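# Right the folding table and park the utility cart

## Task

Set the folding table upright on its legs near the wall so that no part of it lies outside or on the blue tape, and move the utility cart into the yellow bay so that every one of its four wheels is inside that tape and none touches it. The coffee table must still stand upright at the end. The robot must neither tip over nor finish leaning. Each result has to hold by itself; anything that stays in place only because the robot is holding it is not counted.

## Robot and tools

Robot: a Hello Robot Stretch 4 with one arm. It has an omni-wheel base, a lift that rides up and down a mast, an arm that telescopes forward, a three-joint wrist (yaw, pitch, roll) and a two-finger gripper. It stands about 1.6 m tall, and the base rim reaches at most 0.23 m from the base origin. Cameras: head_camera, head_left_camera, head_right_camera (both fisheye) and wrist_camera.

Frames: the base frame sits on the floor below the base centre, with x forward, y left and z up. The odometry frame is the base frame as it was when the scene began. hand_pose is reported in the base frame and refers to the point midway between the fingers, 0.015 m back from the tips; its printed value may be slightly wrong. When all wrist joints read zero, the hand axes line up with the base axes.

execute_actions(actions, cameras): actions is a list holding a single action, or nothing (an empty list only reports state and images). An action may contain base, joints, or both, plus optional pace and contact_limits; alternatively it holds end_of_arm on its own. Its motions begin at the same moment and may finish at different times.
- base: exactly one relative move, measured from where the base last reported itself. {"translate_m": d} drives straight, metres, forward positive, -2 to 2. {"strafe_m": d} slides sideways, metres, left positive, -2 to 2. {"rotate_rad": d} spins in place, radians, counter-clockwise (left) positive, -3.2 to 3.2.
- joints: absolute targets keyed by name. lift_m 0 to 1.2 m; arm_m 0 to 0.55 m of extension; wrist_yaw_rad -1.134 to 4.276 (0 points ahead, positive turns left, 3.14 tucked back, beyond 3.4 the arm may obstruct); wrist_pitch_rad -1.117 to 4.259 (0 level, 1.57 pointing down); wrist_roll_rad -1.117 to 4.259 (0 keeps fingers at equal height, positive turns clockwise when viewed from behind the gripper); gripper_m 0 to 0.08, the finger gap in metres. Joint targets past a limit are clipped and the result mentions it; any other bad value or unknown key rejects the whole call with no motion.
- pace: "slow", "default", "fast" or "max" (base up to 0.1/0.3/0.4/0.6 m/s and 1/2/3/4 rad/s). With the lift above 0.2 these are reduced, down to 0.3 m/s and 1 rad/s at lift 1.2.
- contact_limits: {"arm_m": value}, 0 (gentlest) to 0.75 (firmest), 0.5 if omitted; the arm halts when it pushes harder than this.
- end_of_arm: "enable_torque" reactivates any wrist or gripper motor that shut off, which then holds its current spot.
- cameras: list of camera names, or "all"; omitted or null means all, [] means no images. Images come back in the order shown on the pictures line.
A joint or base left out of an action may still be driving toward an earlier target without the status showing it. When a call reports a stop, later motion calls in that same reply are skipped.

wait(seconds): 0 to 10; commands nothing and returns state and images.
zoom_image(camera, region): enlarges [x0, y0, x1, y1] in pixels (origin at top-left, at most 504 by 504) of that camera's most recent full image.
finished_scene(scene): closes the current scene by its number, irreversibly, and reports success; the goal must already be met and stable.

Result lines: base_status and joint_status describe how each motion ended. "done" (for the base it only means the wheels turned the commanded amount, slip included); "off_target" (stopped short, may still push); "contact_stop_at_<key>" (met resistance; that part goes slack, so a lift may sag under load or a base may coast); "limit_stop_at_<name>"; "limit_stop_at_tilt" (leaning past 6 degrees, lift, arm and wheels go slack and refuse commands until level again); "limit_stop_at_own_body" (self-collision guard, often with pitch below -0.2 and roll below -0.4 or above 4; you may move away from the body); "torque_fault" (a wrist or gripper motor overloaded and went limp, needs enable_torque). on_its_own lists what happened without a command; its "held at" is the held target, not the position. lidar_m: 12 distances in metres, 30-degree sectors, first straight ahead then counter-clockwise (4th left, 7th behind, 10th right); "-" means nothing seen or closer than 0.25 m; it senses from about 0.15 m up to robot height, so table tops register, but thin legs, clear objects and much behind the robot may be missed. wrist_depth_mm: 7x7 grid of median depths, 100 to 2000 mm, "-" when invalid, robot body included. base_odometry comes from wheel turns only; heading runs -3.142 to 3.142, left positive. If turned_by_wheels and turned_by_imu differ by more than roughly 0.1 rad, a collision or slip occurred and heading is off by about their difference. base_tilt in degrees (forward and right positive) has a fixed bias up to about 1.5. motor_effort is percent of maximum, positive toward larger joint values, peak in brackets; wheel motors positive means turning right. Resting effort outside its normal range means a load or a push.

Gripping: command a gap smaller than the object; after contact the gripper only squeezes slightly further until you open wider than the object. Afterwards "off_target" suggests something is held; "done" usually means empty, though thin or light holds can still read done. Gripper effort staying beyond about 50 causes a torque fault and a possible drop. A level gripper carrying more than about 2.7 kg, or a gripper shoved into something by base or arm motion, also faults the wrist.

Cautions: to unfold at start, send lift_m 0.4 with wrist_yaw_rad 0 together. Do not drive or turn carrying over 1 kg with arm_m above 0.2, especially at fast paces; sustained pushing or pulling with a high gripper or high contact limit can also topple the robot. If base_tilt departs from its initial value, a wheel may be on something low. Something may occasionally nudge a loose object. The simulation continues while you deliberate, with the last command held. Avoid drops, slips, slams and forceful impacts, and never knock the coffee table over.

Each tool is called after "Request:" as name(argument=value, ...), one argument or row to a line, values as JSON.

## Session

Request:
execute_actions(
  actions=[],
)

Scene clock: 0.00 s.
base_odometry: x=+0.000 y=+0.000 heading=+0.000 (m, m, rad; odometry frame)
turned_by_wheels: +0.000 (rad since the last result)
turned_by_imu: +0.000 (rad since the last result)
base_tilt: forward=+0.7 right=+1.3 (deg)
lidar_m: 1.12 0.82 0.79 0.84 0.88 0.83 0.86 1.23 1.27 1.28 1.77 1.67
base_status: not commanded
joint_positions: lift_m=+0.208 arm_m=+0.001 wrist_yaw_rad=+3.042 wrist_pitch_rad=-0.005 wrist_roll_rad=-0.017 gripper_m=+0.040
joint_status: not commanded
motor_effort: lift_m=+22 arm_m=-1 wrist_yaw_rad=-1 wrist_pitch_rad=-9 wrist_roll_rad=+0 gripper_m=+0 wheel_0=-1 wheel_1=+0 wheel_2=+1 (%)
hand_pose: x=-0.0315 y=+0.1081 z=+0.3875 quat_wxyz=(+0.050, +0.002, -0.009, +0.999) (m; base frame)
wrist_depth_mm: 140 144 - - - - 820 / 107 142 1098 1025 931 854 809 / 110 141 1078 991 931 842 788 / 132 152 1060 976 904 842 759 / - 1160 1078 960 891 820 778 / 1576 1182 1025 960 878 820 750 / 1078 1160 160 991 831 798 759
pictures: head_camera, head_left_camera, head_right_camera, wrist_camera
Images, in order (width x height): head_camera 420x560, head_left_camera 420x672, head_right_camera 420x672, wrist_camera 616x392.

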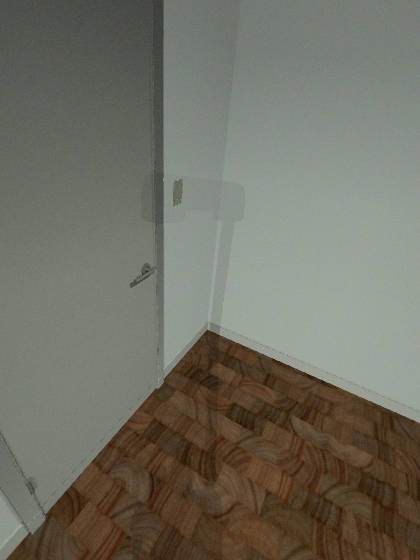

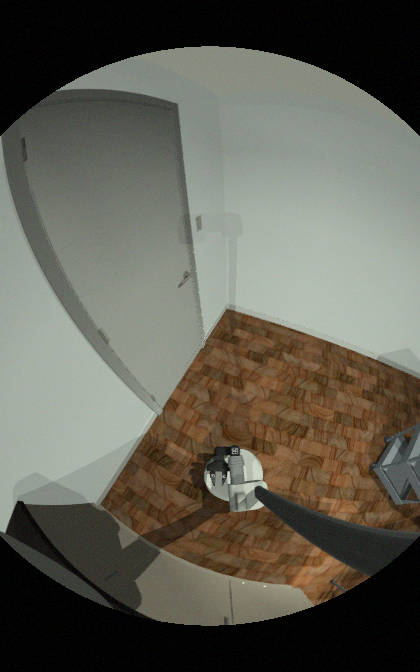

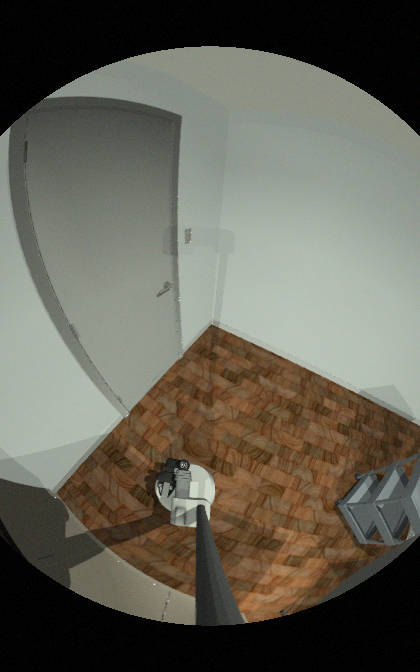

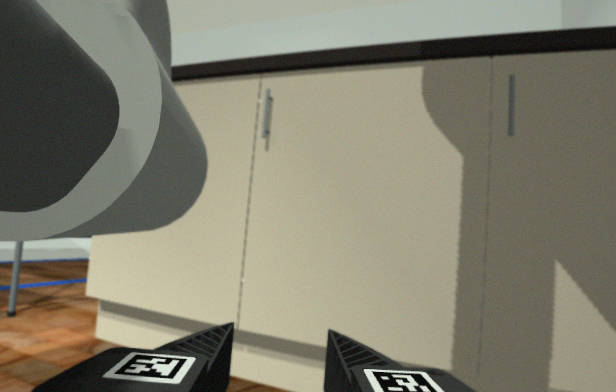

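Request:
execute_actions(
  actions=[
    {"base":{"rotate_rad":-2.3},"pace":"fast"},
  ],
)

Scene clock: 6.27 s.
base_odometry: x=+0.000 y=+0.000 heading=-2.300 (m, m, rad; odometry frame)
turned_by_wheels: -2.300 (rad since the last result)
turned_by_imu: -2.330 (rad since the last result)
base_tilt: forward=+0.6 right=+1.3 (deg)
lidar_m: 1.61 1.27 1.92 1.69 1.55 0.92 0.79 0.81 0.95 0.83 0.82 0.99
base_status: done
joint_positions: lift_m=+0.208 arm_m=+0.001 wrist_yaw_rad=+3.042 wrist_pitch_rad=-0.005 wrist_roll_rad=-0.017 gripper_m=+0.040
joint_status: not commanded
motor_effort: lift_m=+22(22) arm_m=-1(1) wrist_yaw_rad=+0(1) wrist_pitch_rad=-8(9) wrist_roll_rad=+0(1) gripper_m=+0(0) wheel_0=+0(9) wheel_1=-1(10) wheel_2=-2(8) (%)
hand_pose: x=-0.0315 y=+0.1082 z=+0.3875 quat_wxyz=(+0.050, +0.002, -0.009, +0.999) (m; base frame)
wrist_depth_mm: 140 144 931 1008 1118 1255 1430 / 107 142 931 991 1118 1255 1430 / 111 141 917 991 1078 1205 1397 / 132 151 904 976 1078 1205 1430 / 798 842 917 976 1098 1205 1366 / 788 854 878 976 1078 1182 1366 / 778 809 159 960 1042 1160 1281
pictures: head_camera, head_left_camera, head_right_camera, wrist_camera
Images, in order (width x height): head_camera 420x560, head_left_camera 420x672, head_right_camera 420x672, wrist_camera 616x392.

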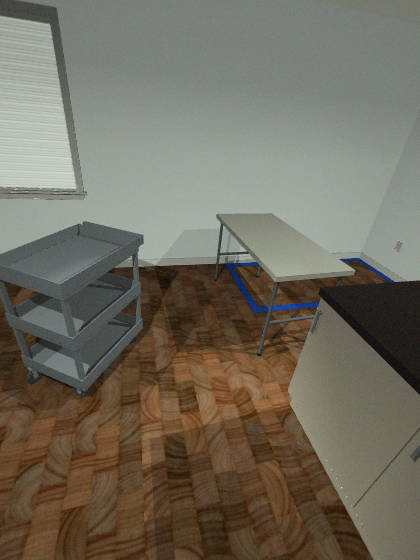

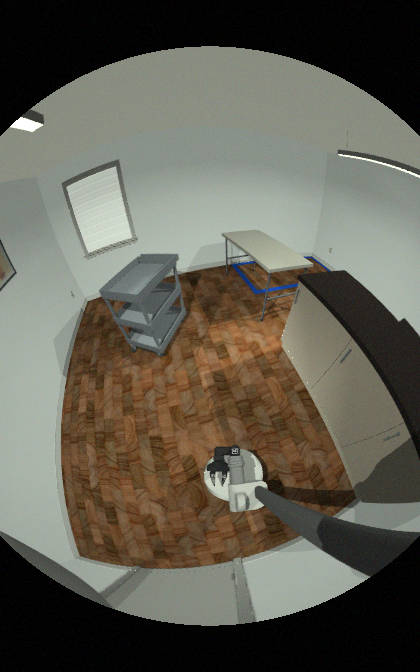

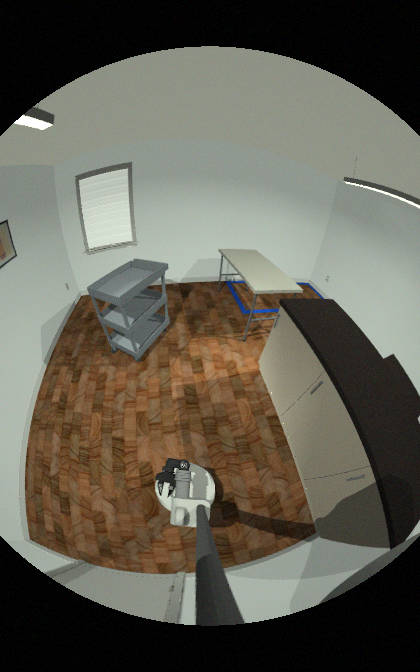

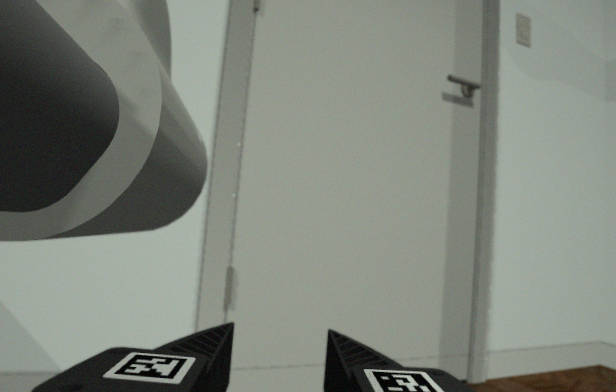

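Request:
execute_actions(
  actions=[
    {"base":{"rotate_rad":0.29},"joints":{"lift_m":0.2}},
  ],
  cameras=[],
)

Request:
execute_actions(
  actions=[
    {"base":{"strafe_m":-0.38},"pace":"fast"},
  ],
  cameras=[],
)

Request:
execute_actions(
  actions=[
    {"base":{"translate_m":1.49},"pace":"fast"},
  ],
  cameras=["head_camera","head_left_camera","head_right_camera"],
)

Scene clock: 20.40 s.
base_odometry: x=+0.000 y=+0.000 heading=-2.010 (m, m, rad; odometry frame)
turned_by_wheels: +0.290 (rad since the last result)
turned_by_imu: +0.293 (rad since the last result)
base_tilt: forward=+0.7 right=+1.3 (deg)
lidar_m: 1.25 1.43 1.73 1.68 1.08 0.79 0.80 0.83 0.85 0.82 0.89 1.26
base_status: done
joint_positions: lift_m=+0.200 arm_m=+0.001 wrist_yaw_rad=+3.042 wrist_pitch_rad=-0.005 wrist_roll_rad=-0.017 gripper_m=+0.040
joint_status: all done
motor_effort: lift_m=+18(24) arm_m=-1(1) wrist_yaw_rad=-1(1) wrist_pitch_rad=-9(9) wrist_roll_rad=+1(1) gripper_m=+0(0) wheel_0=-2(6) wheel_1=+0(2) wheel_2=+0(7) (%)
hand_pose: x=-0.0315 y=+0.1082 z=+0.3795 quat_wxyz=(+0.050, +0.002, -0.009, +0.999) (m; base frame)
wrist_depth_mm: 140 144 946 960 960 976 1008 / 107 142 931 946 946 946 976 / 110 141 917 931 931 960 976 / 132 151 917 917 917 931 946 / 866 891 891 904 891 931 946 / 866 866 878 891 904 917 931 / 854 878 159 878 891 904 917
pictures: none
No camera images: the call's "cameras" was empty. Leave "cameras" out to get every camera's image.

Scene clock: 22.57 s.
base_odometry: x=-0.344 y=+0.162 heading=-2.011 (m, m, rad; odometry frame)
turned_by_wheels: +0.000 (rad since the last result)
turned_by_imu: +0.000 (rad since the last result)
base_tilt: forward=+0.7 right=+1.3 (deg)
lidar_m: 1.56 1.38 2.12 2.07 1.09 0.85 0.83 0.62 0.44 0.44 0.47 0.69
base_status: done
joint_positions: lift_m=+0.200 arm_m=+0.001 wrist_yaw_rad=+3.042 wrist_pitch_rad=-0.005 wrist_roll_rad=-0.017 gripper_m=+0.040
joint_status: not commanded
motor_effort: lift_m=+18(18) arm_m=-1(1) wrist_yaw_rad=+0(0) wrist_pitch_rad=-9(9) wrist_roll_rad=+1(1) gripper_m=+0(1) wheel_0=+0(14) wheel_1=+0(7) wheel_2=+0(1) (%)
hand_pose: x=-0.0315 y=+0.1082 z=+0.3795 quat_wxyz=(+0.050, +0.002, -0.009, +0.999) (m; base frame)
wrist_depth_mm: 140 144 991 976 1008 1008 1025 / 107 142 960 976 991 991 1025 / 111 141 946 960 960 991 991 / 131 152 931 976 960 976 976 / 891 904 931 946 976 960 960 / 878 891 917 931 960 946 960 / 866 891 160 917 917 946 960
pictures: none
No camera images: the call's "cameras" was empty. Leave "cameras" out to get every camera's image.

Scene clock: 27.57 s.
base_odometry: x=-0.978 y=-1.187 heading=-2.010 (m, m, rad; odometry frame)
turned_by_wheels: +0.000 (rad since the last result)
turned_by_imu: -0.005 (rad since the last result)
base_tilt: forward=+0.7 right=+1.3 (deg)
lidar_m: 1.41 0.33 0.29 0.35 0.54 2.36 1.81 0.75 0.55 0.53 0.58 0.81
base_status: done
joint_positions: lift_m=+0.200 arm_m=+0.001 wrist_yaw_rad=+3.042 wrist_pitch_rad=-0.005 wrist_roll_rad=-0.017 gripper_m=+0.040
joint_status: not commanded
motor_effort: lift_m=+19(19) arm_m=-1(1) wrist_yaw_rad=-2(0) wrist_pitch_rad=-7(10) wrist_roll_rad=+1(0) gripper_m=+0(0) wheel_0=+2(7) wheel_1=-1(5) wheel_2=+1(15) (%)
hand_pose: x=-0.0315 y=+0.1082 z=+0.3795 quat_wxyz=(+0.050, +0.002, -0.009, +0.999) (m; base frame)
wrist_depth_mm: 140 144 - - - - - / 107 142 - - - - - / 111 141 - - - - - / 132 151 - - - - - / 1098 1756 - - - - - / 1205 1708 1921 - - - - / 1060 1182 160 1098 1281 1397 1430
pictures: head_camera, head_left_camera, head_right_camera
Images, in order (width x height): head_camera 420x560, head_left_camera 420x672, head_right_camera 420x672.

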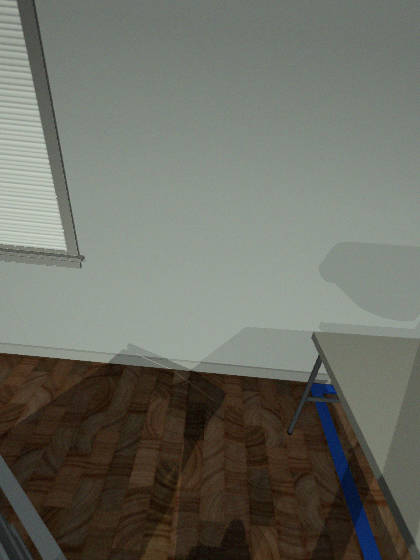

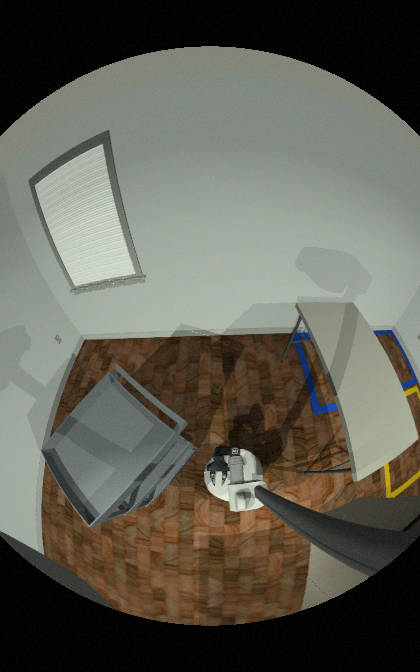

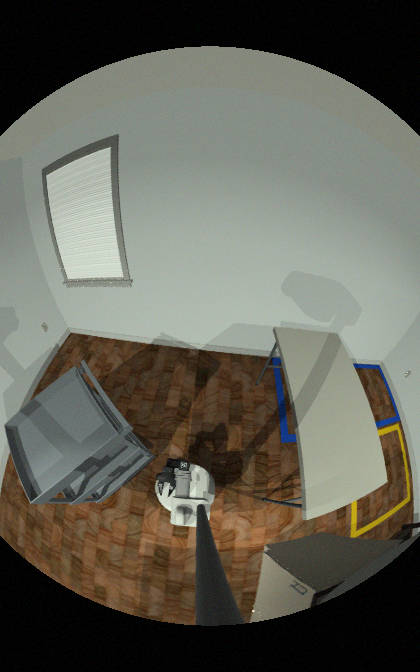

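Request:
execute_actions(
  actions=[
    {"base":{"rotate_rad":-0.1},"pace":"slow"},
  ],
  cameras=[],
)

Request:
execute_actions(
  actions=[
    {"base":{"strafe_m":-0.85},"pace":"slow"},
  ],
  cameras=["head_left_camera","head_right_camera"],
)

Scene clock: 34.53 s.
base_odometry: x=-0.978 y=-1.187 heading=-2.110 (m, m, rad; odometry frame)
turned_by_wheels: -0.100 (rad since the last result)
turned_by_imu: -0.102 (rad since the last result)
base_tilt: forward=+0.7 right=+1.3 (deg)
lidar_m: 1.42 0.31 0.29 0.33 0.49 2.44 2.31 0.84 0.77 0.54 0.54 0.72
base_status: done
joint_positions: lift_m=+0.200 arm_m=+0.001 wrist_yaw_rad=+3.042 wrist_pitch_rad=-0.005 wrist_roll_rad=-0.017 gripper_m=+0.040
joint_status: not commanded
motor_effort: lift_m=+19(19) arm_m=-1(1) wrist_yaw_rad=-1(0) wrist_pitch_rad=-10(10) wrist_roll_rad=+1(1) gripper_m=+0(0) wheel_0=+2(5) wheel_1=+1(5) wheel_2=+0(6) (%)
hand_pose: x=-0.0315 y=+0.1082 z=+0.3795 quat_wxyz=(+0.050, +0.002, -0.009, +0.999) (m; base frame)
wrist_depth_mm: 140 144 - - - - - / 107 142 - - - - - / 110 141 - - - - - / 132 152 - - - - - / 1308 - - - - - - / 1430 1708 1921 - - - - / 1098 1160 160 1118 1281 1336 1397
pictures: none
No camera images: the call's "cameras" was empty. Leave "cameras" out to get every camera's image.

action 0: "base": strafe_m = -0.85 would last too long for one action: at the pace "slow" strafe_m can be at most 0.78 in either direction: name a faster pace, or command the rest in another action

Request:
execute_actions(
  actions=[
    {"base":{"strafe_m":-0.25}},
  ],
  cameras=[],
)

Request:
execute_actions(
  actions=[
    {"base":{"strafe_m":-0.6},"pace":"slow"},
  ],
  cameras=["head_left_camera","head_right_camera"],
)

Scene clock: 39.60 s.
base_odometry: x=-1.192 y=-1.058 heading=-2.110 (m, m, rad; odometry frame)
turned_by_wheels: +0.000 (rad since the last result)
turned_by_imu: +0.000 (rad since the last result)
base_tilt: forward=+0.7 right=+1.3 (deg)
lidar_m: 0.93 1.47 0.53 0.56 0.79 2.41 1.48 0.58 0.31 0.28 0.31 0.41
base_status: done
joint_positions: lift_m=+0.200 arm_m=+0.001 wrist_yaw_rad=+3.042 wrist_pitch_rad=-0.005 wrist_roll_rad=-0.017 gripper_m=+0.040
joint_status: not commanded
motor_effort: lift_m=+19(19) arm_m=-1(1) wrist_yaw_rad=+0(1) wrist_pitch_rad=-9(10) wrist_roll_rad=+0(0) gripper_m=+0(0) wheel_0=+1(7) wheel_1=+1(11) wheel_2=+0(2) (%)
hand_pose: x=-0.0315 y=+0.1082 z=+0.3795 quat_wxyz=(+0.050, +0.002, -0.009, +0.999) (m; base frame)
wrist_depth_mm: 140 144 - - - - - / 107 143 - - - - - / 110 141 - - - - - / 132 152 - - - - - / 798 1537 - - - - - / 891 1576 1808 - - - - / 960 1138 160 1098 1255 1397 1397
pictures: none
No camera images: the call's "cameras" was empty. Leave "cameras" out to get every camera's image.

Scene clock: 46.73 s.
base_odometry: x=-1.707 y=-0.750 heading=-2.110 (m, m, rad; odometry frame)
turned_by_wheels: +0.000 (rad since the last result)
turned_by_imu: +0.000 (rad since the last result)
base_tilt: forward=+0.7 right=+1.3 (deg)
lidar_m: 0.25 0.71 1.25 1.12 2.91 0.49 0.48 0.48 0.28 0.25 0.25 0.25
base_status: done
joint_positions: lift_m=+0.200 arm_m=+0.001 wrist_yaw_rad=+3.042 wrist_pitch_rad=-0.005 wrist_roll_rad=-0.017 gripper_m=+0.040
joint_status: not commanded
motor_effort: lift_m=+19(19) arm_m=-1(1) wrist_yaw_rad=+0(0) wrist_pitch_rad=-8(11) wrist_roll_rad=+0(0) gripper_m=+0(1) wheel_0=+5(7) wheel_1=-3(4) wheel_2=-2(2) (%)
hand_pose: x=-0.0315 y=+0.1082 z=+0.3795 quat_wxyz=(+0.050, +0.002, -0.009, +0.999) (m; base frame)
wrist_depth_mm: 140 144 603 640 - - - / 107 142 609 627 - - - / 111 141 597 615 - - - / 132 151 591 621 - - - / 544 554 585 615 - - - / 539 554 585 597 - - - / 539 539 160 597 1281 1397 1464
pictures: head_left_camera, head_right_camera
Images, in order (width x height): head_left_camera 420x672, head_right_camera 420x672.

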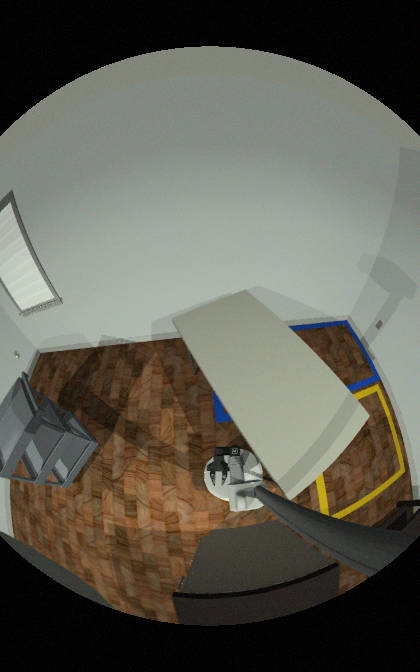

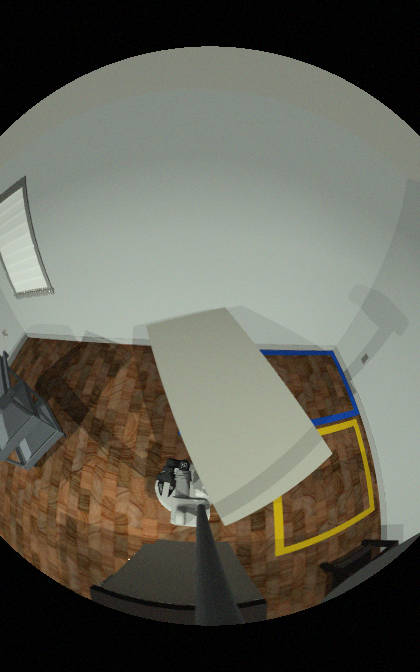

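Request:
execute_actions(
  actions=[
    {"base":{"strafe_m":-0.33},"pace":"slow"},
  ],
  cameras=["head_right_camera"],
)

Request:
execute_actions(
  actions=[
    {"base":{"translate_m":0.3},"pace":"slow"},
  ],
  cameras=["head_left_camera","head_right_camera"],
)

Scene clock: 56.33 s.
base_odometry: x=-1.990 y=-0.581 heading=-2.110 (m, m, rad; odometry frame)
turned_by_wheels: +0.000 (rad since the last result)
turned_by_imu: -0.001 (rad since the last result)
base_tilt: forward=+0.7 right=+1.3 (deg)
lidar_m: 0.25 0.26 2.02 1.43 0.73 0.48 0.47 1.25 0.26 0.25 0.25 0.25
base_status: done
joint_positions: lift_m=+0.200 arm_m=+0.001 wrist_yaw_rad=+3.042 wrist_pitch_rad=-0.005 wrist_roll_rad=-0.017 gripper_m=+0.040
joint_status: not commanded
motor_effort: lift_m=+19(19) arm_m=-1(1) wrist_yaw_rad=+0(1) wrist_pitch_rad=-8(9) wrist_roll_rad=+1(0) gripper_m=+0(0) wheel_0=+5(7) wheel_1=-4(4) wheel_2=+1(0) (%)
hand_pose: x=-0.0315 y=+0.1082 z=+0.3795 quat_wxyz=(+0.050, +0.002, -0.009, +0.999) (m; base frame)
wrist_depth_mm: 140 144 615 634 654 691 - / 107 142 603 621 647 683 - / 111 141 591 609 634 676 - / 132 151 580 609 634 654 - / - - 580 603 627 654 - / 1576 1708 580 591 615 654 - / 1060 1160 160 574 603 647 1430
pictures: head_right_camera
Images, in order (width x height): head_right_camera 420x672.

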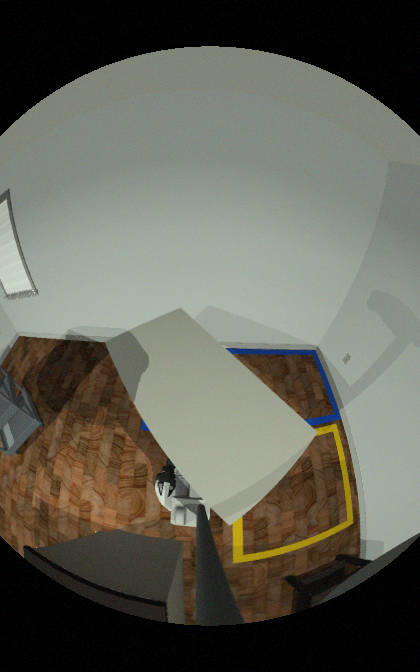

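Scene clock: 60.63 s.
base_odometry: x=-2.144 y=-0.838 heading=-2.110 (m, m, rad; odometry frame)
turned_by_wheels: +0.000 (rad since the last result)
turned_by_imu: -0.003 (rad since the last result)
base_tilt: forward=+0.7 right=+1.3 (deg)
lidar_m: 0.25 0.25 1.62 1.41 1.73 0.82 0.77 1.50 0.25 0.25 0.25 0.25
base_status: done
joint_positions: lift_m=+0.200 arm_m=+0.001 wrist_yaw_rad=+3.042 wrist_pitch_rad=-0.005 wrist_roll_rad=-0.017 gripper_m=+0.040
joint_status: not commanded
motor_effort: lift_m=+19(19) arm_m=-1(1) wrist_yaw_rad=-1(1) wrist_pitch_rad=-10(8) wrist_roll_rad=+1(0) gripper_m=+0(0) wheel_0=+4(9) wheel_1=+0(3) wheel_2=-7(9) (%)
hand_pose: x=-0.0315 y=+0.1081 z=+0.3795 quat_wxyz=(+0.050, +0.002, -0.009, +0.999) (m; base frame)
wrist_depth_mm: 140 144 - - - - - / 107 142 - 917 960 - - / 110 141 904 917 960 - - / 131 151 878 917 946 - - / - - 878 891 946 - - / 1499 1708 854 891 946 - - / 1078 1160 160 878 904 1397 1430
pictures: head_left_camera, head_right_camera
Images, in order (width x height): head_left_camera 420x672, head_right_camera 420x672.

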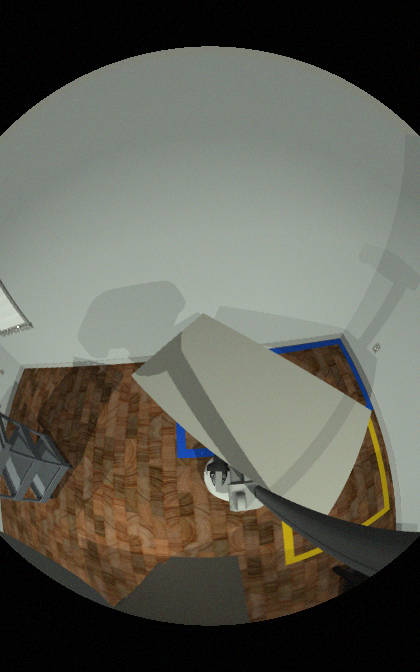

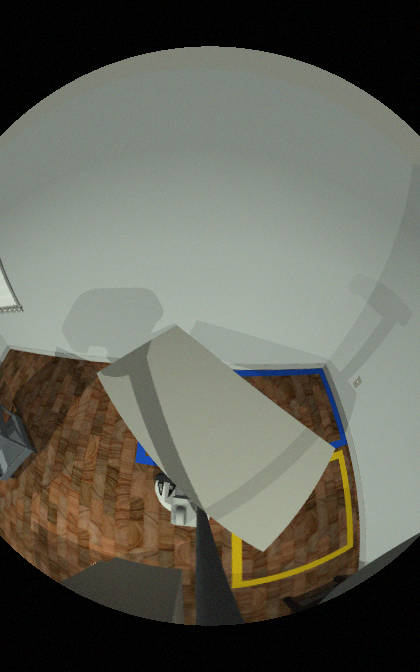

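This matches the scene 1 state closely, so I am replaying the same push sequence.

Request:
execute_actions(
  actions=[
    {"base":{"strafe_m":-0.12},"pace":"slow"},
  ],
  cameras=[],
)

Request:
execute_actions(
  actions=[
    {"base":{"translate_m":0.27},"pace":"slow"},
  ],
  cameras=[],
)

Request:
execute_actions(
  actions=[
    {"base":{"strafe_m":-0.2},"pace":"slow"},
  ],
  cameras=[],
)

Request:
execute_actions(
  actions=[
    {"base":{"translate_m":0.15},"pace":"slow"},
  ],
  cameras=[],
)

Request:
execute_actions(
  actions=[
    {"base":{"translate_m":-0.72}},
  ],
)

Scene clock: 67.83 s.
base_odometry: x=-2.247 y=-0.777 heading=-2.110 (m, m, rad; odometry frame)
turned_by_wheels: +0.000 (rad since the last result)
turned_by_imu: -0.001 (rad since the last result)
base_tilt: forward=+0.6 right=+1.3 (deg)
lidar_m: 0.25 0.25 0.33 1.54 1.89 0.80 0.80 1.45 0.25 0.25 0.25 0.25
base_status: done
joint_positions: lift_m=+0.200 arm_m=+0.001 wrist_yaw_rad=+3.042 wrist_pitch_rad=-0.005 wrist_roll_rad=-0.017 gripper_m=+0.040
joint_status: not commanded
motor_effort: lift_m=+19(19) arm_m=-1(1) wrist_yaw_rad=-1(1) wrist_pitch_rad=-10(10) wrist_roll_rad=+1(1) gripper_m=+0(0) wheel_0=+4(9) wheel_1=-2(7) wheel_2=-3(4) (%)
hand_pose: x=-0.0315 y=+0.1081 z=+0.3795 quat_wxyz=(+0.050, +0.002, -0.009, +0.999) (m; base frame)
wrist_depth_mm: 140 144 - - - - - / 107 143 - 931 976 1008 - / 110 141 - 904 946 991 - / 132 152 - 904 960 976 - / 1921 - - 904 931 976 - / 1499 1661 1661 866 931 976 - / 1060 1160 160 878 917 1229 1430
pictures: none
No camera images: the call's "cameras" was empty. Leave "cameras" out to get every camera's image.

Scene clock: 71.80 s.
base_odometry: x=-2.385 y=-1.008 heading=-2.111 (m, m, rad; odometry frame)
turned_by_wheels: +0.000 (rad since the last result)
turned_by_imu: -0.003 (rad since the last result)
base_tilt: forward=+0.7 right=+1.4 (deg)
lidar_m: 0.25 0.25 0.25 1.60 1.69 1.08 1.05 1.71 0.25 0.25 0.25 0.25
base_status: done
joint_positions: lift_m=+0.200 arm_m=+0.001 wrist_yaw_rad=+3.042 wrist_pitch_rad=-0.005 wrist_roll_rad=-0.017 gripper_m=+0.040
joint_status: not commanded
motor_effort: lift_m=+19(19) arm_m=-1(1) wrist_yaw_rad=-1(1) wrist_pitch_rad=-8(7) wrist_roll_rad=+1(1) gripper_m=+0(0) wheel_0=+3(7) wheel_1=-1(2) wheel_2=-7(12) (%)
hand_pose: x=-0.0315 y=+0.1081 z=+0.3795 quat_wxyz=(+0.050, +0.002, -0.009, +0.999) (m; base frame)
wrist_depth_mm: 140 144 - - - - - / 107 142 - 1229 - - - / 111 141 - 1205 1229 - - / 132 152 - 1205 1229 - - / 1618 - - 1160 1229 - - / 1464 1661 1808 1160 1160 - - / 1098 1160 159 1098 1182 1366 1430
pictures: none
No camera images: the call's "cameras" was empty. Leave "cameras" out to get every camera's image.

Scene clock: 74.93 s.
base_odometry: x=-2.557 y=-0.905 heading=-2.111 (m, m, rad; odometry frame)
turned_by_wheels: +0.000 (rad since the last result)
turned_by_imu: -0.001 (rad since the last result)
base_tilt: forward=+0.7 right=+1.3 (deg)
lidar_m: 0.25 0.25 0.25 1.79 1.94 1.08 1.30 1.62 0.25 0.25 0.25 0.25
base_status: done
joint_positions: lift_m=+0.200 arm_m=+0.001 wrist_yaw_rad=+3.042 wrist_pitch_rad=-0.005 wrist_roll_rad=-0.017 gripper_m=+0.040
joint_status: not commanded
motor_effort: lift_m=+19(19) arm_m=-1(1) wrist_yaw_rad=+0(1) wrist_pitch_rad=-10(10) wrist_roll_rad=+0(1) gripper_m=-1(0) wheel_0=+4(9) wheel_1=-2(12) wheel_2=-4(6) (%)
hand_pose: x=-0.0315 y=+0.1081 z=+0.3795 quat_wxyz=(+0.050, +0.002, -0.009, +0.999) (m; base frame)
wrist_depth_mm: 140 144 - - - - - / 107 142 - - - - - / 111 141 - 1708 1229 1336 - / 132 152 - 1576 1229 1281 - / 1808 - - 1430 1205 1281 - / 1499 1576 1808 1397 1205 1255 - / 1098 1160 160 1098 1160 1255 1430
pictures: none
No camera images: the call's "cameras" was empty. Leave "cameras" out to get every camera's image.

Scene clock: 77.70 s.
base_odometry: x=-2.634 y=-1.034 heading=-2.111 (m, m, rad; odometry frame)
turned_by_wheels: +0.000 (rad since the last result)
turned_by_imu: -0.002 (rad since the last result)
base_tilt: forward=+0.6 right=+1.4 (deg)
lidar_m: 0.25 0.25 0.25 0.25 1.82 1.23 1.32 1.76 0.27 0.25 0.25 0.25
base_status: done
joint_positions: lift_m=+0.200 arm_m=+0.001 wrist_yaw_rad=+3.042 wrist_pitch_rad=-0.005 wrist_roll_rad=-0.017 gripper_m=+0.040
joint_status: not commanded
motor_effort: lift_m=+19(19) arm_m=-1(1) wrist_yaw_rad=+0(1) wrist_pitch_rad=-10(8) wrist_roll_rad=+1(0) gripper_m=+0(0) wheel_0=+3(6) wheel_1=+2(2) wheel_2=-9(12) (%)
hand_pose: x=-0.0315 y=+0.1081 z=+0.3795 quat_wxyz=(+0.050, +0.002, -0.009, +0.999) (m; base frame)
wrist_depth_mm: 140 144 - - - - - / 107 142 - - - - - / 111 141 - 1756 1366 - - / 132 152 - 1576 1366 - - / - - - 1499 1366 - - / 1576 1661 1863 1397 1336 - - / 1078 1160 160 1118 1255 1366 1397
pictures: none
No camera images: the call's "cameras" was empty. Leave "cameras" out to get every camera's image.

Scene clock: 81.60 s.
base_odometry: x=-2.263 y=-0.416 heading=-2.111 (m, m, rad; odometry frame)
turned_by_wheels: +0.000 (rad since the last result)
turned_by_imu: +0.002 (rad since the last result)
base_tilt: forward=+0.7 right=+1.3 (deg)
lidar_m: 0.66 0.81 2.04 1.76 0.69 0.58 1.19 1.10 1.34 1.26 0.79 0.65
base_status: done
joint_positions: lift_m=+0.200 arm_m=+0.001 wrist_yaw_rad=+3.042 wrist_pitch_rad=-0.005 wrist_roll_rad=-0.017 gripper_m=+0.040
joint_status: not commanded
motor_effort: lift_m=+19(19) arm_m=-1(1) wrist_yaw_rad=+0(0) wrist_pitch_rad=-8(8) wrist_roll_rad=+1(1) gripper_m=+0(0) wheel_0=+0(7) wheel_1=+0(5) wheel_2=-1(9) (%)
hand_pose: x=-0.0315 y=+0.1081 z=+0.3795 quat_wxyz=(+0.050, +0.002, -0.009, +0.999) (m; base frame)
wrist_depth_mm: 140 144 - - 723 661 707 / 107 143 - - 691 668 699 / 110 141 - 1537 676 647 683 / 132 151 - 1464 634 647 676 / 1499 - - 1336 621 640 668 / 1308 1708 1863 1255 627 627 668 / 1060 1182 160 1060 603 627 647
pictures: head_camera, head_left_camera, head_right_camera, wrist_camera
Images, in order (width x height): head_camera 420x560, head_left_camera 420x672, head_right_camera 420x672, wrist_camera 616x392.

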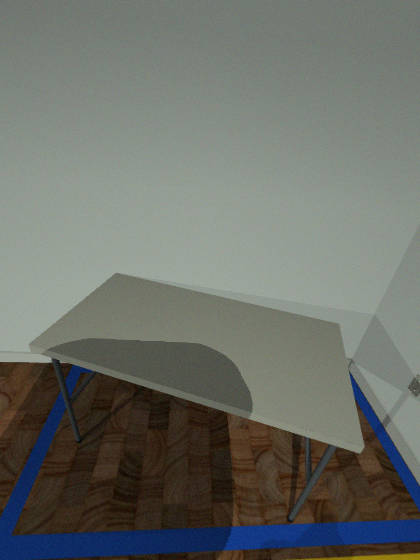

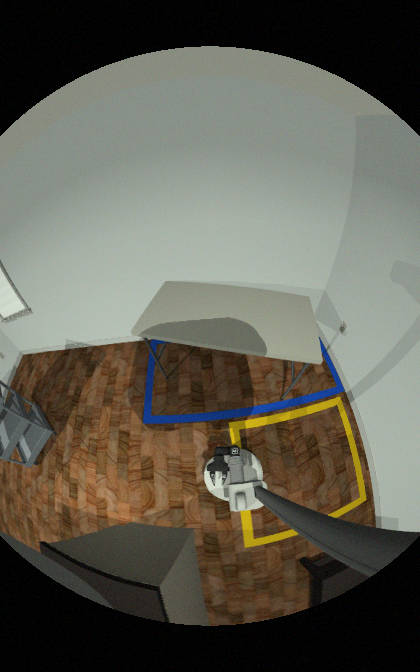

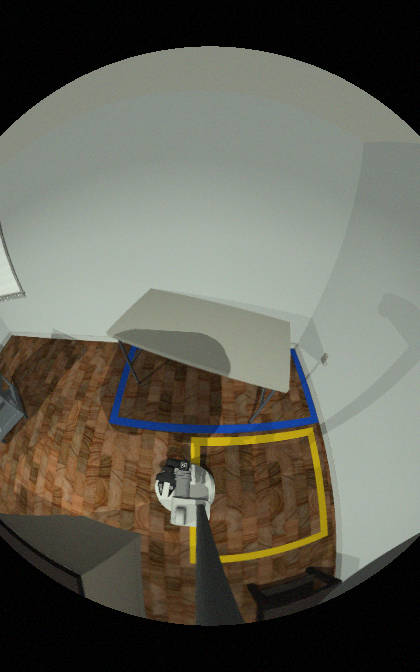

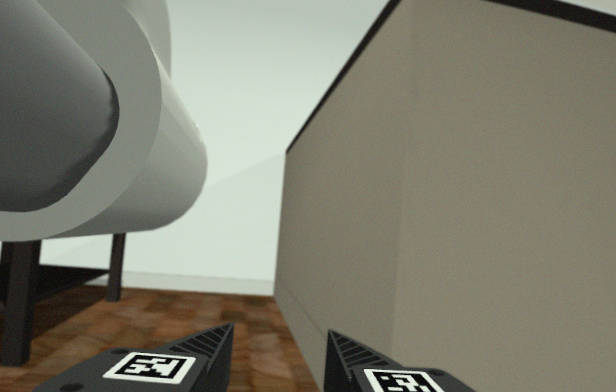

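Request:
execute_actions(
  actions=[
    {"base":{"strafe_m":-0.46}},
  ],
  cameras=[],
)

Request:
execute_actions(
  actions=[
    {"base":{"translate_m":0.27}},
  ],
  cameras=[],
)

Request:
execute_actions(
  actions=[
    {"base":{"translate_m":0.27},"pace":"slow"},
  ],
  cameras=[],
)

Request:
execute_actions(
  actions=[
    {"base":{"translate_m":-0.55}},
  ],
  cameras=[],
)

Request:
execute_actions(
  actions=[
    {"joints":{"lift_m":0.33,"wrist_yaw_rad":0,"gripper_m":0.08},"base":{"strafe_m":0.3}},
  ],
)

Scene clock: 100.50 s.
base_odometry: x=-2.658 y=-0.180 heading=-2.111 (m, m, rad; odometry frame)
turned_by_wheels: +0.000 (rad since the last result)
turned_by_imu: +0.000 (rad since the last result)
base_tilt: forward=+0.7 right=+1.3 (deg)
lidar_m: 0.53 0.66 1.14 2.21 0.93 1.12 0.97 0.97 0.86 0.79 0.84 1.13
base_status: done
joint_positions: lift_m=+0.200 arm_m=+0.001 wrist_yaw_rad=+3.042 wrist_pitch_rad=-0.005 wrist_roll_rad=-0.017 gripper_m=+0.040
joint_status: not commanded
motor_effort: lift_m=+19(19) arm_m=-1(1) wrist_yaw_rad=-1(1) wrist_pitch_rad=-9(8) wrist_roll_rad=+1(0) gripper_m=+0(0) wheel_0=+0(10) wheel_1=+1(2) wheel_2=+0(3) (%)
hand_pose: x=-0.0315 y=+0.1081 z=+0.3795 quat_wxyz=(+0.050, +0.002, -0.009, +0.999) (m; base frame)
wrist_depth_mm: 140 144 - - - - - / 107 143 - - - - 891 / 111 141 - - - 1182 878 / 131 151 - - 1808 1118 866 / 1756 - - - 1808 1118 842 / 1205 1255 1661 - 1661 1078 831 / 1060 1182 160 1078 1281 1060 820
pictures: none
No camera images: the call's "cameras" was empty. Leave "cameras" out to get every camera's image.

Scene clock: 102.87 s.
base_odometry: x=-2.797 y=-0.411 heading=-2.111 (m, m, rad; odometry frame)
turned_by_wheels: +0.000 (rad since the last result)
turned_by_imu: -0.001 (rad since the last result)
base_tilt: forward=+0.7 right=+1.3 (deg)
lidar_m: 0.25 0.33 0.60 2.23 1.10 1.12 1.24 1.21 0.84 0.79 0.83 0.28
base_status: done
joint_positions: lift_m=+0.200 arm_m=+0.001 wrist_yaw_rad=+3.042 wrist_pitch_rad=-0.005 wrist_roll_rad=-0.017 gripper_m=+0.040
joint_status: not commanded
motor_effort: lift_m=+19(19) arm_m=-1(1) wrist_yaw_rad=-1(2) wrist_pitch_rad=-11(8) wrist_roll_rad=+1(1) gripper_m=+0(0) wheel_0=+2(5) wheel_1=+1(3) wheel_2=+1(9) (%)
hand_pose: x=-0.0315 y=+0.1081 z=+0.3795 quat_wxyz=(+0.050, +0.002, -0.009, +0.999) (m; base frame)
wrist_depth_mm: 140 144 - - - - - / 107 142 - - - - 1008 / 111 141 - - - 1182 991 / 132 151 - - 1808 1160 960 / 1618 - - - 1808 1138 960 / 1308 1499 1708 - 1661 1060 960 / 1060 1182 160 1098 1308 1078 931
pictures: none
No camera images: the call's "cameras" was empty. Leave "cameras" out to get every camera's image.

Scene clock: 106.83 s.
base_odometry: x=-2.935 y=-0.643 heading=-2.111 (m, m, rad; odometry frame)
turned_by_wheels: +0.000 (rad since the last result)
turned_by_imu: -0.002 (rad since the last result)
base_tilt: forward=+0.7 right=+1.3 (deg)
lidar_m: 0.25 0.25 0.25 2.23 1.46 1.29 1.50 1.18 0.83 0.79 0.83 0.25
base_status: done
joint_positions: lift_m=+0.200 arm_m=+0.001 wrist_yaw_rad=+3.042 wrist_pitch_rad=-0.005 wrist_roll_rad=-0.017 gripper_m=+0.040
joint_status: not commanded
motor_effort: lift_m=+19(19) arm_m=-1(1) wrist_yaw_rad=-1(1) wrist_pitch_rad=-11(9) wrist_roll_rad=+1(1) gripper_m=+0(0) wheel_0=+4(6) wheel_1=+1(1) wheel_2=-4(6) (%)
hand_pose: x=-0.0315 y=+0.1081 z=+0.3795 quat_wxyz=(+0.050, +0.002, -0.009, +0.999) (m; base frame)
wrist_depth_mm: 140 144 - - - - - / 107 143 - - - - - / 111 141 - - - 1281 1308 / 131 152 - - 1863 1229 1308 / 1618 - - - 1756 1229 1281 / 1464 1537 1708 - 1756 1229 1255 / 1060 1182 159 1098 1255 1182 1255
pictures: none
No camera images: the call's "cameras" was empty. Leave "cameras" out to get every camera's image.

Scene clock: 110.17 s.
base_odometry: x=-2.652 y=-0.171 heading=-2.111 (m, m, rad; odometry frame)
turned_by_wheels: +0.000 (rad since the last result)
turned_by_imu: +0.001 (rad since the last result)
base_tilt: forward=+0.7 right=+1.3 (deg)
lidar_m: 0.68 0.75 1.21 2.23 0.92 1.11 0.95 1.00 0.85 0.81 0.84 1.13
base_status: done
joint_positions: lift_m=+0.200 arm_m=+0.001 wrist_yaw_rad=+3.042 wrist_pitch_rad=-0.005 wrist_roll_rad=-0.017 gripper_m=+0.040
joint_status: not commanded
motor_effort: lift_m=+19(19) arm_m=-1(1) wrist_yaw_rad=+0(1) wrist_pitch_rad=-7(8) wrist_roll_rad=+0(0) gripper_m=+0(0) wheel_0=+0(7) wheel_1=+1(3) wheel_2=-3(10) (%)
hand_pose: x=-0.0315 y=+0.1081 z=+0.3795 quat_wxyz=(+0.050, +0.002, -0.009, +0.999) (m; base frame)
wrist_depth_mm: 140 144 - - - - - / 107 142 - - - - 891 / 111 141 - - - 1182 854 / 131 151 - - 1808 1138 866 / 1708 - - - 1708 1118 842 / 1281 1308 1661 - 1708 1098 820 / 1060 1160 159 1098 1281 1060 798
pictures: none
No camera images: the call's "cameras" was empty. Leave "cameras" out to get every camera's image.

Scene clock: 112.53 s.
base_odometry: x=-2.395 y=-0.325 heading=-2.111 (m, m, rad; odometry frame)
turned_by_wheels: +0.000 (rad since the last result)
turned_by_imu: +0.000 (rad since the last result)
base_tilt: forward=+0.7 right=+1.3 (deg)
lidar_m: 0.72 0.82 2.06 1.93 0.67 0.71 1.36 1.03 1.18 1.10 1.16 0.74
base_status: done
joint_positions: lift_m=+0.330 arm_m=+0.001 wrist_yaw_rad=+0.001 wrist_pitch_rad=-0.005 wrist_roll_rad=-0.017 gripper_m=+0.080
joint_status: all done
motor_effort: lift_m=+25(29) arm_m=-1(1) wrist_yaw_rad=-2(7) wrist_pitch_rad=-9(10) wrist_roll_rad=+1(1) gripper_m=+1(4) wheel_0=+0(10) wheel_1=+0(10) wheel_2=-1(1) (%)
hand_pose: x=+0.3842 y=-0.0873 z=+0.5089 quat_wxyz=(+1.000, -0.009, -0.002, +0.000) (m; base frame)
wrist_depth_mm: 1205 1281 1281 1336 1308 1366 1430 / 1229 1255 1255 1308 1281 1366 1397 / 809 741 683 627 574 525 508 / 1205 1229 1255 1229 1281 1336 1255 / 1205 1229 1229 1229 1255 1336 1281 / 1182 1160 1229 1205 1281 1255 1229 / - 123 1205 1205 146 854 1255
pictures: head_camera, head_left_camera, head_right_camera, wrist_camera
Images, in order (width x height): head_camera 420x560, head_left_camera 420x672, head_right_camera 420x672, wrist_camera 616x392.

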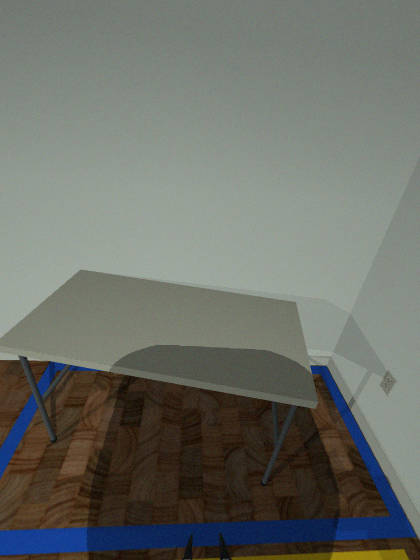

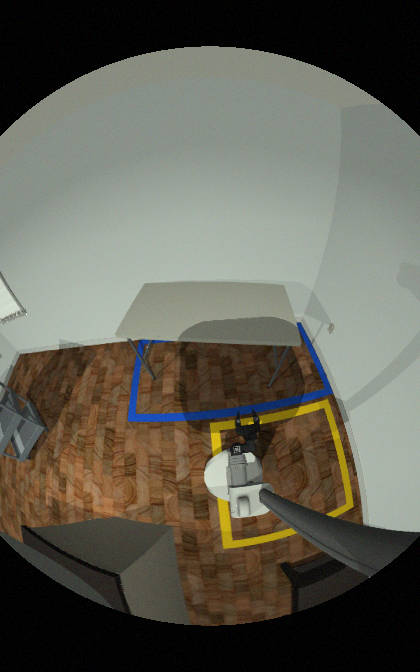

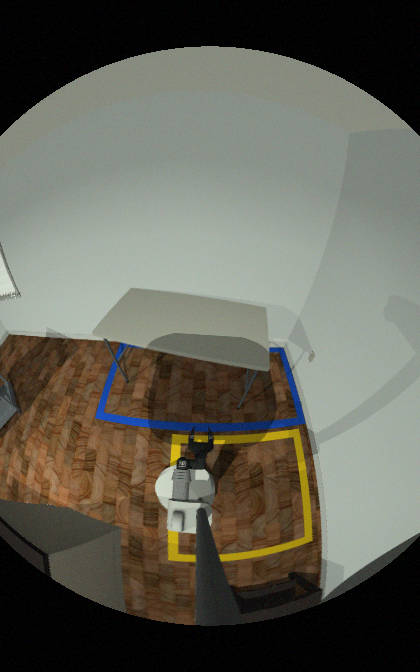

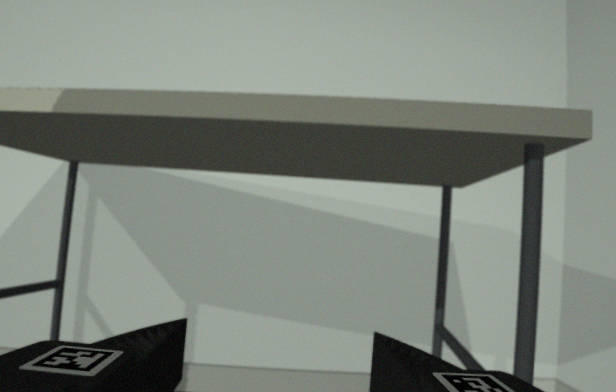

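Request:
execute_actions(
  actions=[
    {"base":{"strafe_m":0.8}},
  ],
  cameras=[],
)

Request:
execute_actions(
  actions=[
    {"base":{"translate_m":0.34}},
  ],
  cameras=["head_camera","wrist_camera"],
)

Scene clock: 126.07 s.
base_odometry: x=-1.709 y=-0.736 heading=-2.111 (m, m, rad; odometry frame)
turned_by_wheels: +0.000 (rad since the last result)
turned_by_imu: -0.002 (rad since the last result)
base_tilt: forward=+0.7 right=+1.3 (deg)
lidar_m: 0.86 1.51 1.22 1.13 2.94 0.49 0.46 0.46 1.48 1.92 1.10 0.87
base_status: done
joint_positions: lift_m=+0.330 arm_m=+0.001 wrist_yaw_rad=+0.000 wrist_pitch_rad=-0.005 wrist_roll_rad=-0.017 gripper_m=+0.080
joint_status: not commanded
motor_effort: lift_m=+24(25) arm_m=-1(1) wrist_yaw_rad=-1(2) wrist_pitch_rad=-11(7) wrist_roll_rad=+0(1) gripper_m=+1(1) wheel_0=+2(8) wheel_1=-1(9) wheel_2=-1(0) (%)
hand_pose: x=+0.3842 y=-0.0874 z=+0.5090 quat_wxyz=(+1.000, -0.009, -0.002, +0.000) (m; base frame)
wrist_depth_mm: 1182 1205 1281 1255 1308 1336 1366 / 1205 1229 1229 1255 1281 1281 1336 / 1160 1205 1255 798 654 668 634 / 1182 1182 1229 1229 1255 1255 1078 / 1160 1182 1229 1205 1229 1281 1281 / 1138 1160 1205 1229 1255 1281 1308 / - 123 1138 1160 146 1255 1281
pictures: none
No camera images: the call's "cameras" was empty. Leave "cameras" out to get every camera's image.

Scene clock: 128.67 s.
base_odometry: x=-1.884 y=-1.028 heading=-2.111 (m, m, rad; odometry frame)
turned_by_wheels: +0.000 (rad since the last result)
turned_by_imu: -0.002 (rad since the last result)
base_tilt: forward=+0.7 right=+1.3 (deg)
lidar_m: 0.53 1.15 1.55 1.10 1.27 0.85 0.79 0.83 1.88 1.90 0.66 0.53
base_status: done
joint_positions: lift_m=+0.330 arm_m=+0.001 wrist_yaw_rad=+0.000 wrist_pitch_rad=-0.005 wrist_roll_rad=-0.017 gripper_m=+0.080
joint_status: not commanded
motor_effort: lift_m=+24(24) arm_m=-1(1) wrist_yaw_rad=-2(1) wrist_pitch_rad=-9(8) wrist_roll_rad=+0(1) gripper_m=+1(2) wheel_0=+2(5) wheel_1=-1(3) wheel_2=+0(12) (%)
hand_pose: x=+0.3842 y=-0.0874 z=+0.5090 quat_wxyz=(+1.000, -0.009, -0.002, +0.000) (m; base frame)
wrist_depth_mm: 878 904 891 309 303 294 287 / 866 878 904 373 353 336 319 / 866 878 891 904 574 525 488 / 842 866 891 891 904 917 946 / 854 854 866 866 931 931 946 / 831 842 866 878 904 931 946 / - 123 854 866 146 904 931
pictures: head_camera, wrist_camera
Images, in order (width x height): head_camera 420x560, wrist_camera 616x392.

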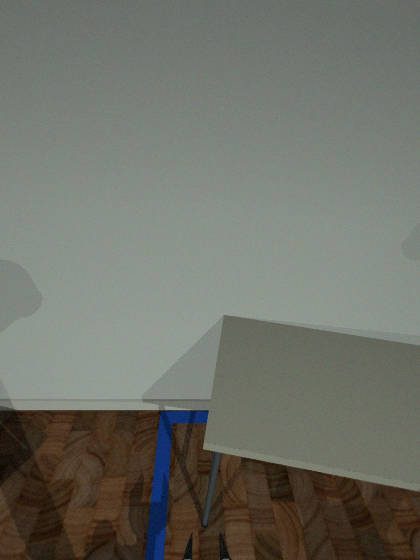

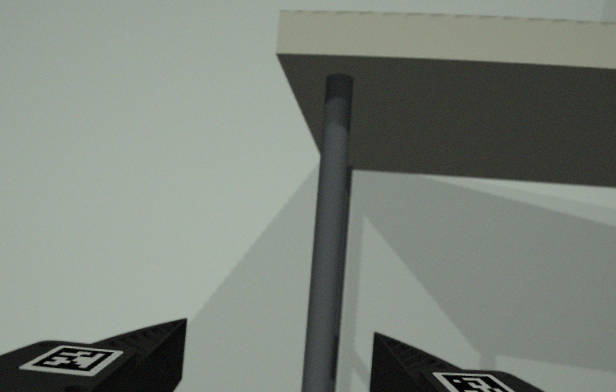

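Request:
execute_actions(
  actions=[
    {"base":{"strafe_m":-0.02}},
  ],
  cameras=[],
)

Request:
execute_actions(
  actions=[
    {"base":{"translate_m":0.15},"pace":"slow"},
  ],
  cameras=["wrist_camera"],
)

Scene clock: 133.97 s.
base_odometry: x=-1.901 y=-1.018 heading=-2.111 (m, m, rad; odometry frame)
turned_by_wheels: +0.000 (rad since the last result)
turned_by_imu: -0.001 (rad since the last result)
base_tilt: forward=+0.7 right=+1.3 (deg)
lidar_m: 0.52 1.17 1.56 1.12 1.34 0.86 0.80 0.85 1.85 1.88 0.67 0.54
base_status: done
joint_positions: lift_m=+0.330 arm_m=+0.001 wrist_yaw_rad=+0.000 wrist_pitch_rad=-0.005 wrist_roll_rad=-0.017 gripper_m=+0.080
joint_status: not commanded
motor_effort: lift_m=+24(24) arm_m=-1(1) wrist_yaw_rad=-2(1) wrist_pitch_rad=-6(9) wrist_roll_rad=+0(1) gripper_m=+1(2) wheel_0=-1(8) wheel_1=+1(11) wheel_2=+0(4) (%)
hand_pose: x=+0.3842 y=-0.0874 z=+0.5090 quat_wxyz=(+1.000, -0.009, -0.002, +0.000) (m; base frame)
wrist_depth_mm: 878 878 904 306 298 291 285 / 866 904 891 347 353 336 322 / 854 878 891 609 564 521 488 / 866 854 866 842 891 946 960 / 842 842 866 891 904 917 946 / 831 854 866 878 904 904 946 / - 123 866 634 147 917 917
pictures: none
No camera images: the call's "cameras" was empty. Leave "cameras" out to get every camera's image.

Scene clock: 136.73 s.
base_odometry: x=-1.978 y=-1.146 heading=-2.110 (m, m, rad; odometry frame)
turned_by_wheels: +0.000 (rad since the last result)
turned_by_imu: -0.001 (rad since the last result)
base_tilt: forward=+0.7 right=+1.3 (deg)
lidar_m: 0.37 1.00 1.35 1.16 1.22 1.01 0.96 0.99 1.98 0.96 0.47 0.38
base_status: done
joint_positions: lift_m=+0.330 arm_m=+0.001 wrist_yaw_rad=+0.000 wrist_pitch_rad=-0.005 wrist_roll_rad=-0.017 gripper_m=+0.080
joint_status: not commanded
motor_effort: lift_m=+24(24) arm_m=-1(1) wrist_yaw_rad=-2(1) wrist_pitch_rad=-9(10) wrist_roll_rad=+1(0) gripper_m=+2(1) wheel_0=+3(3) wheel_1=+1(5) wheel_2=-1(7) (%)
hand_pose: x=+0.3842 y=-0.0874 z=+0.5090 quat_wxyz=(+1.000, -0.009, -0.002, +0.000) (m; base frame)
wrist_depth_mm: 732 741 759 238 255 249 245 / 715 750 750 193 355 332 320 / 715 732 741 189 574 525 492 / 715 723 732 191 759 768 798 / 699 723 732 186 759 768 788 / 699 707 732 183 750 768 788 / - 123 715 184 146 750 778
pictures: wrist_camera
Images, in order (width x height): wrist_camera 616x392.

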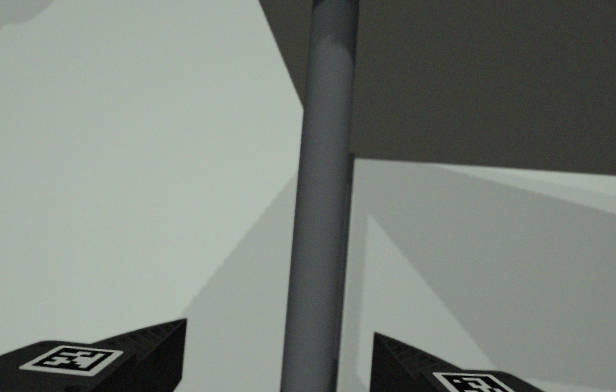

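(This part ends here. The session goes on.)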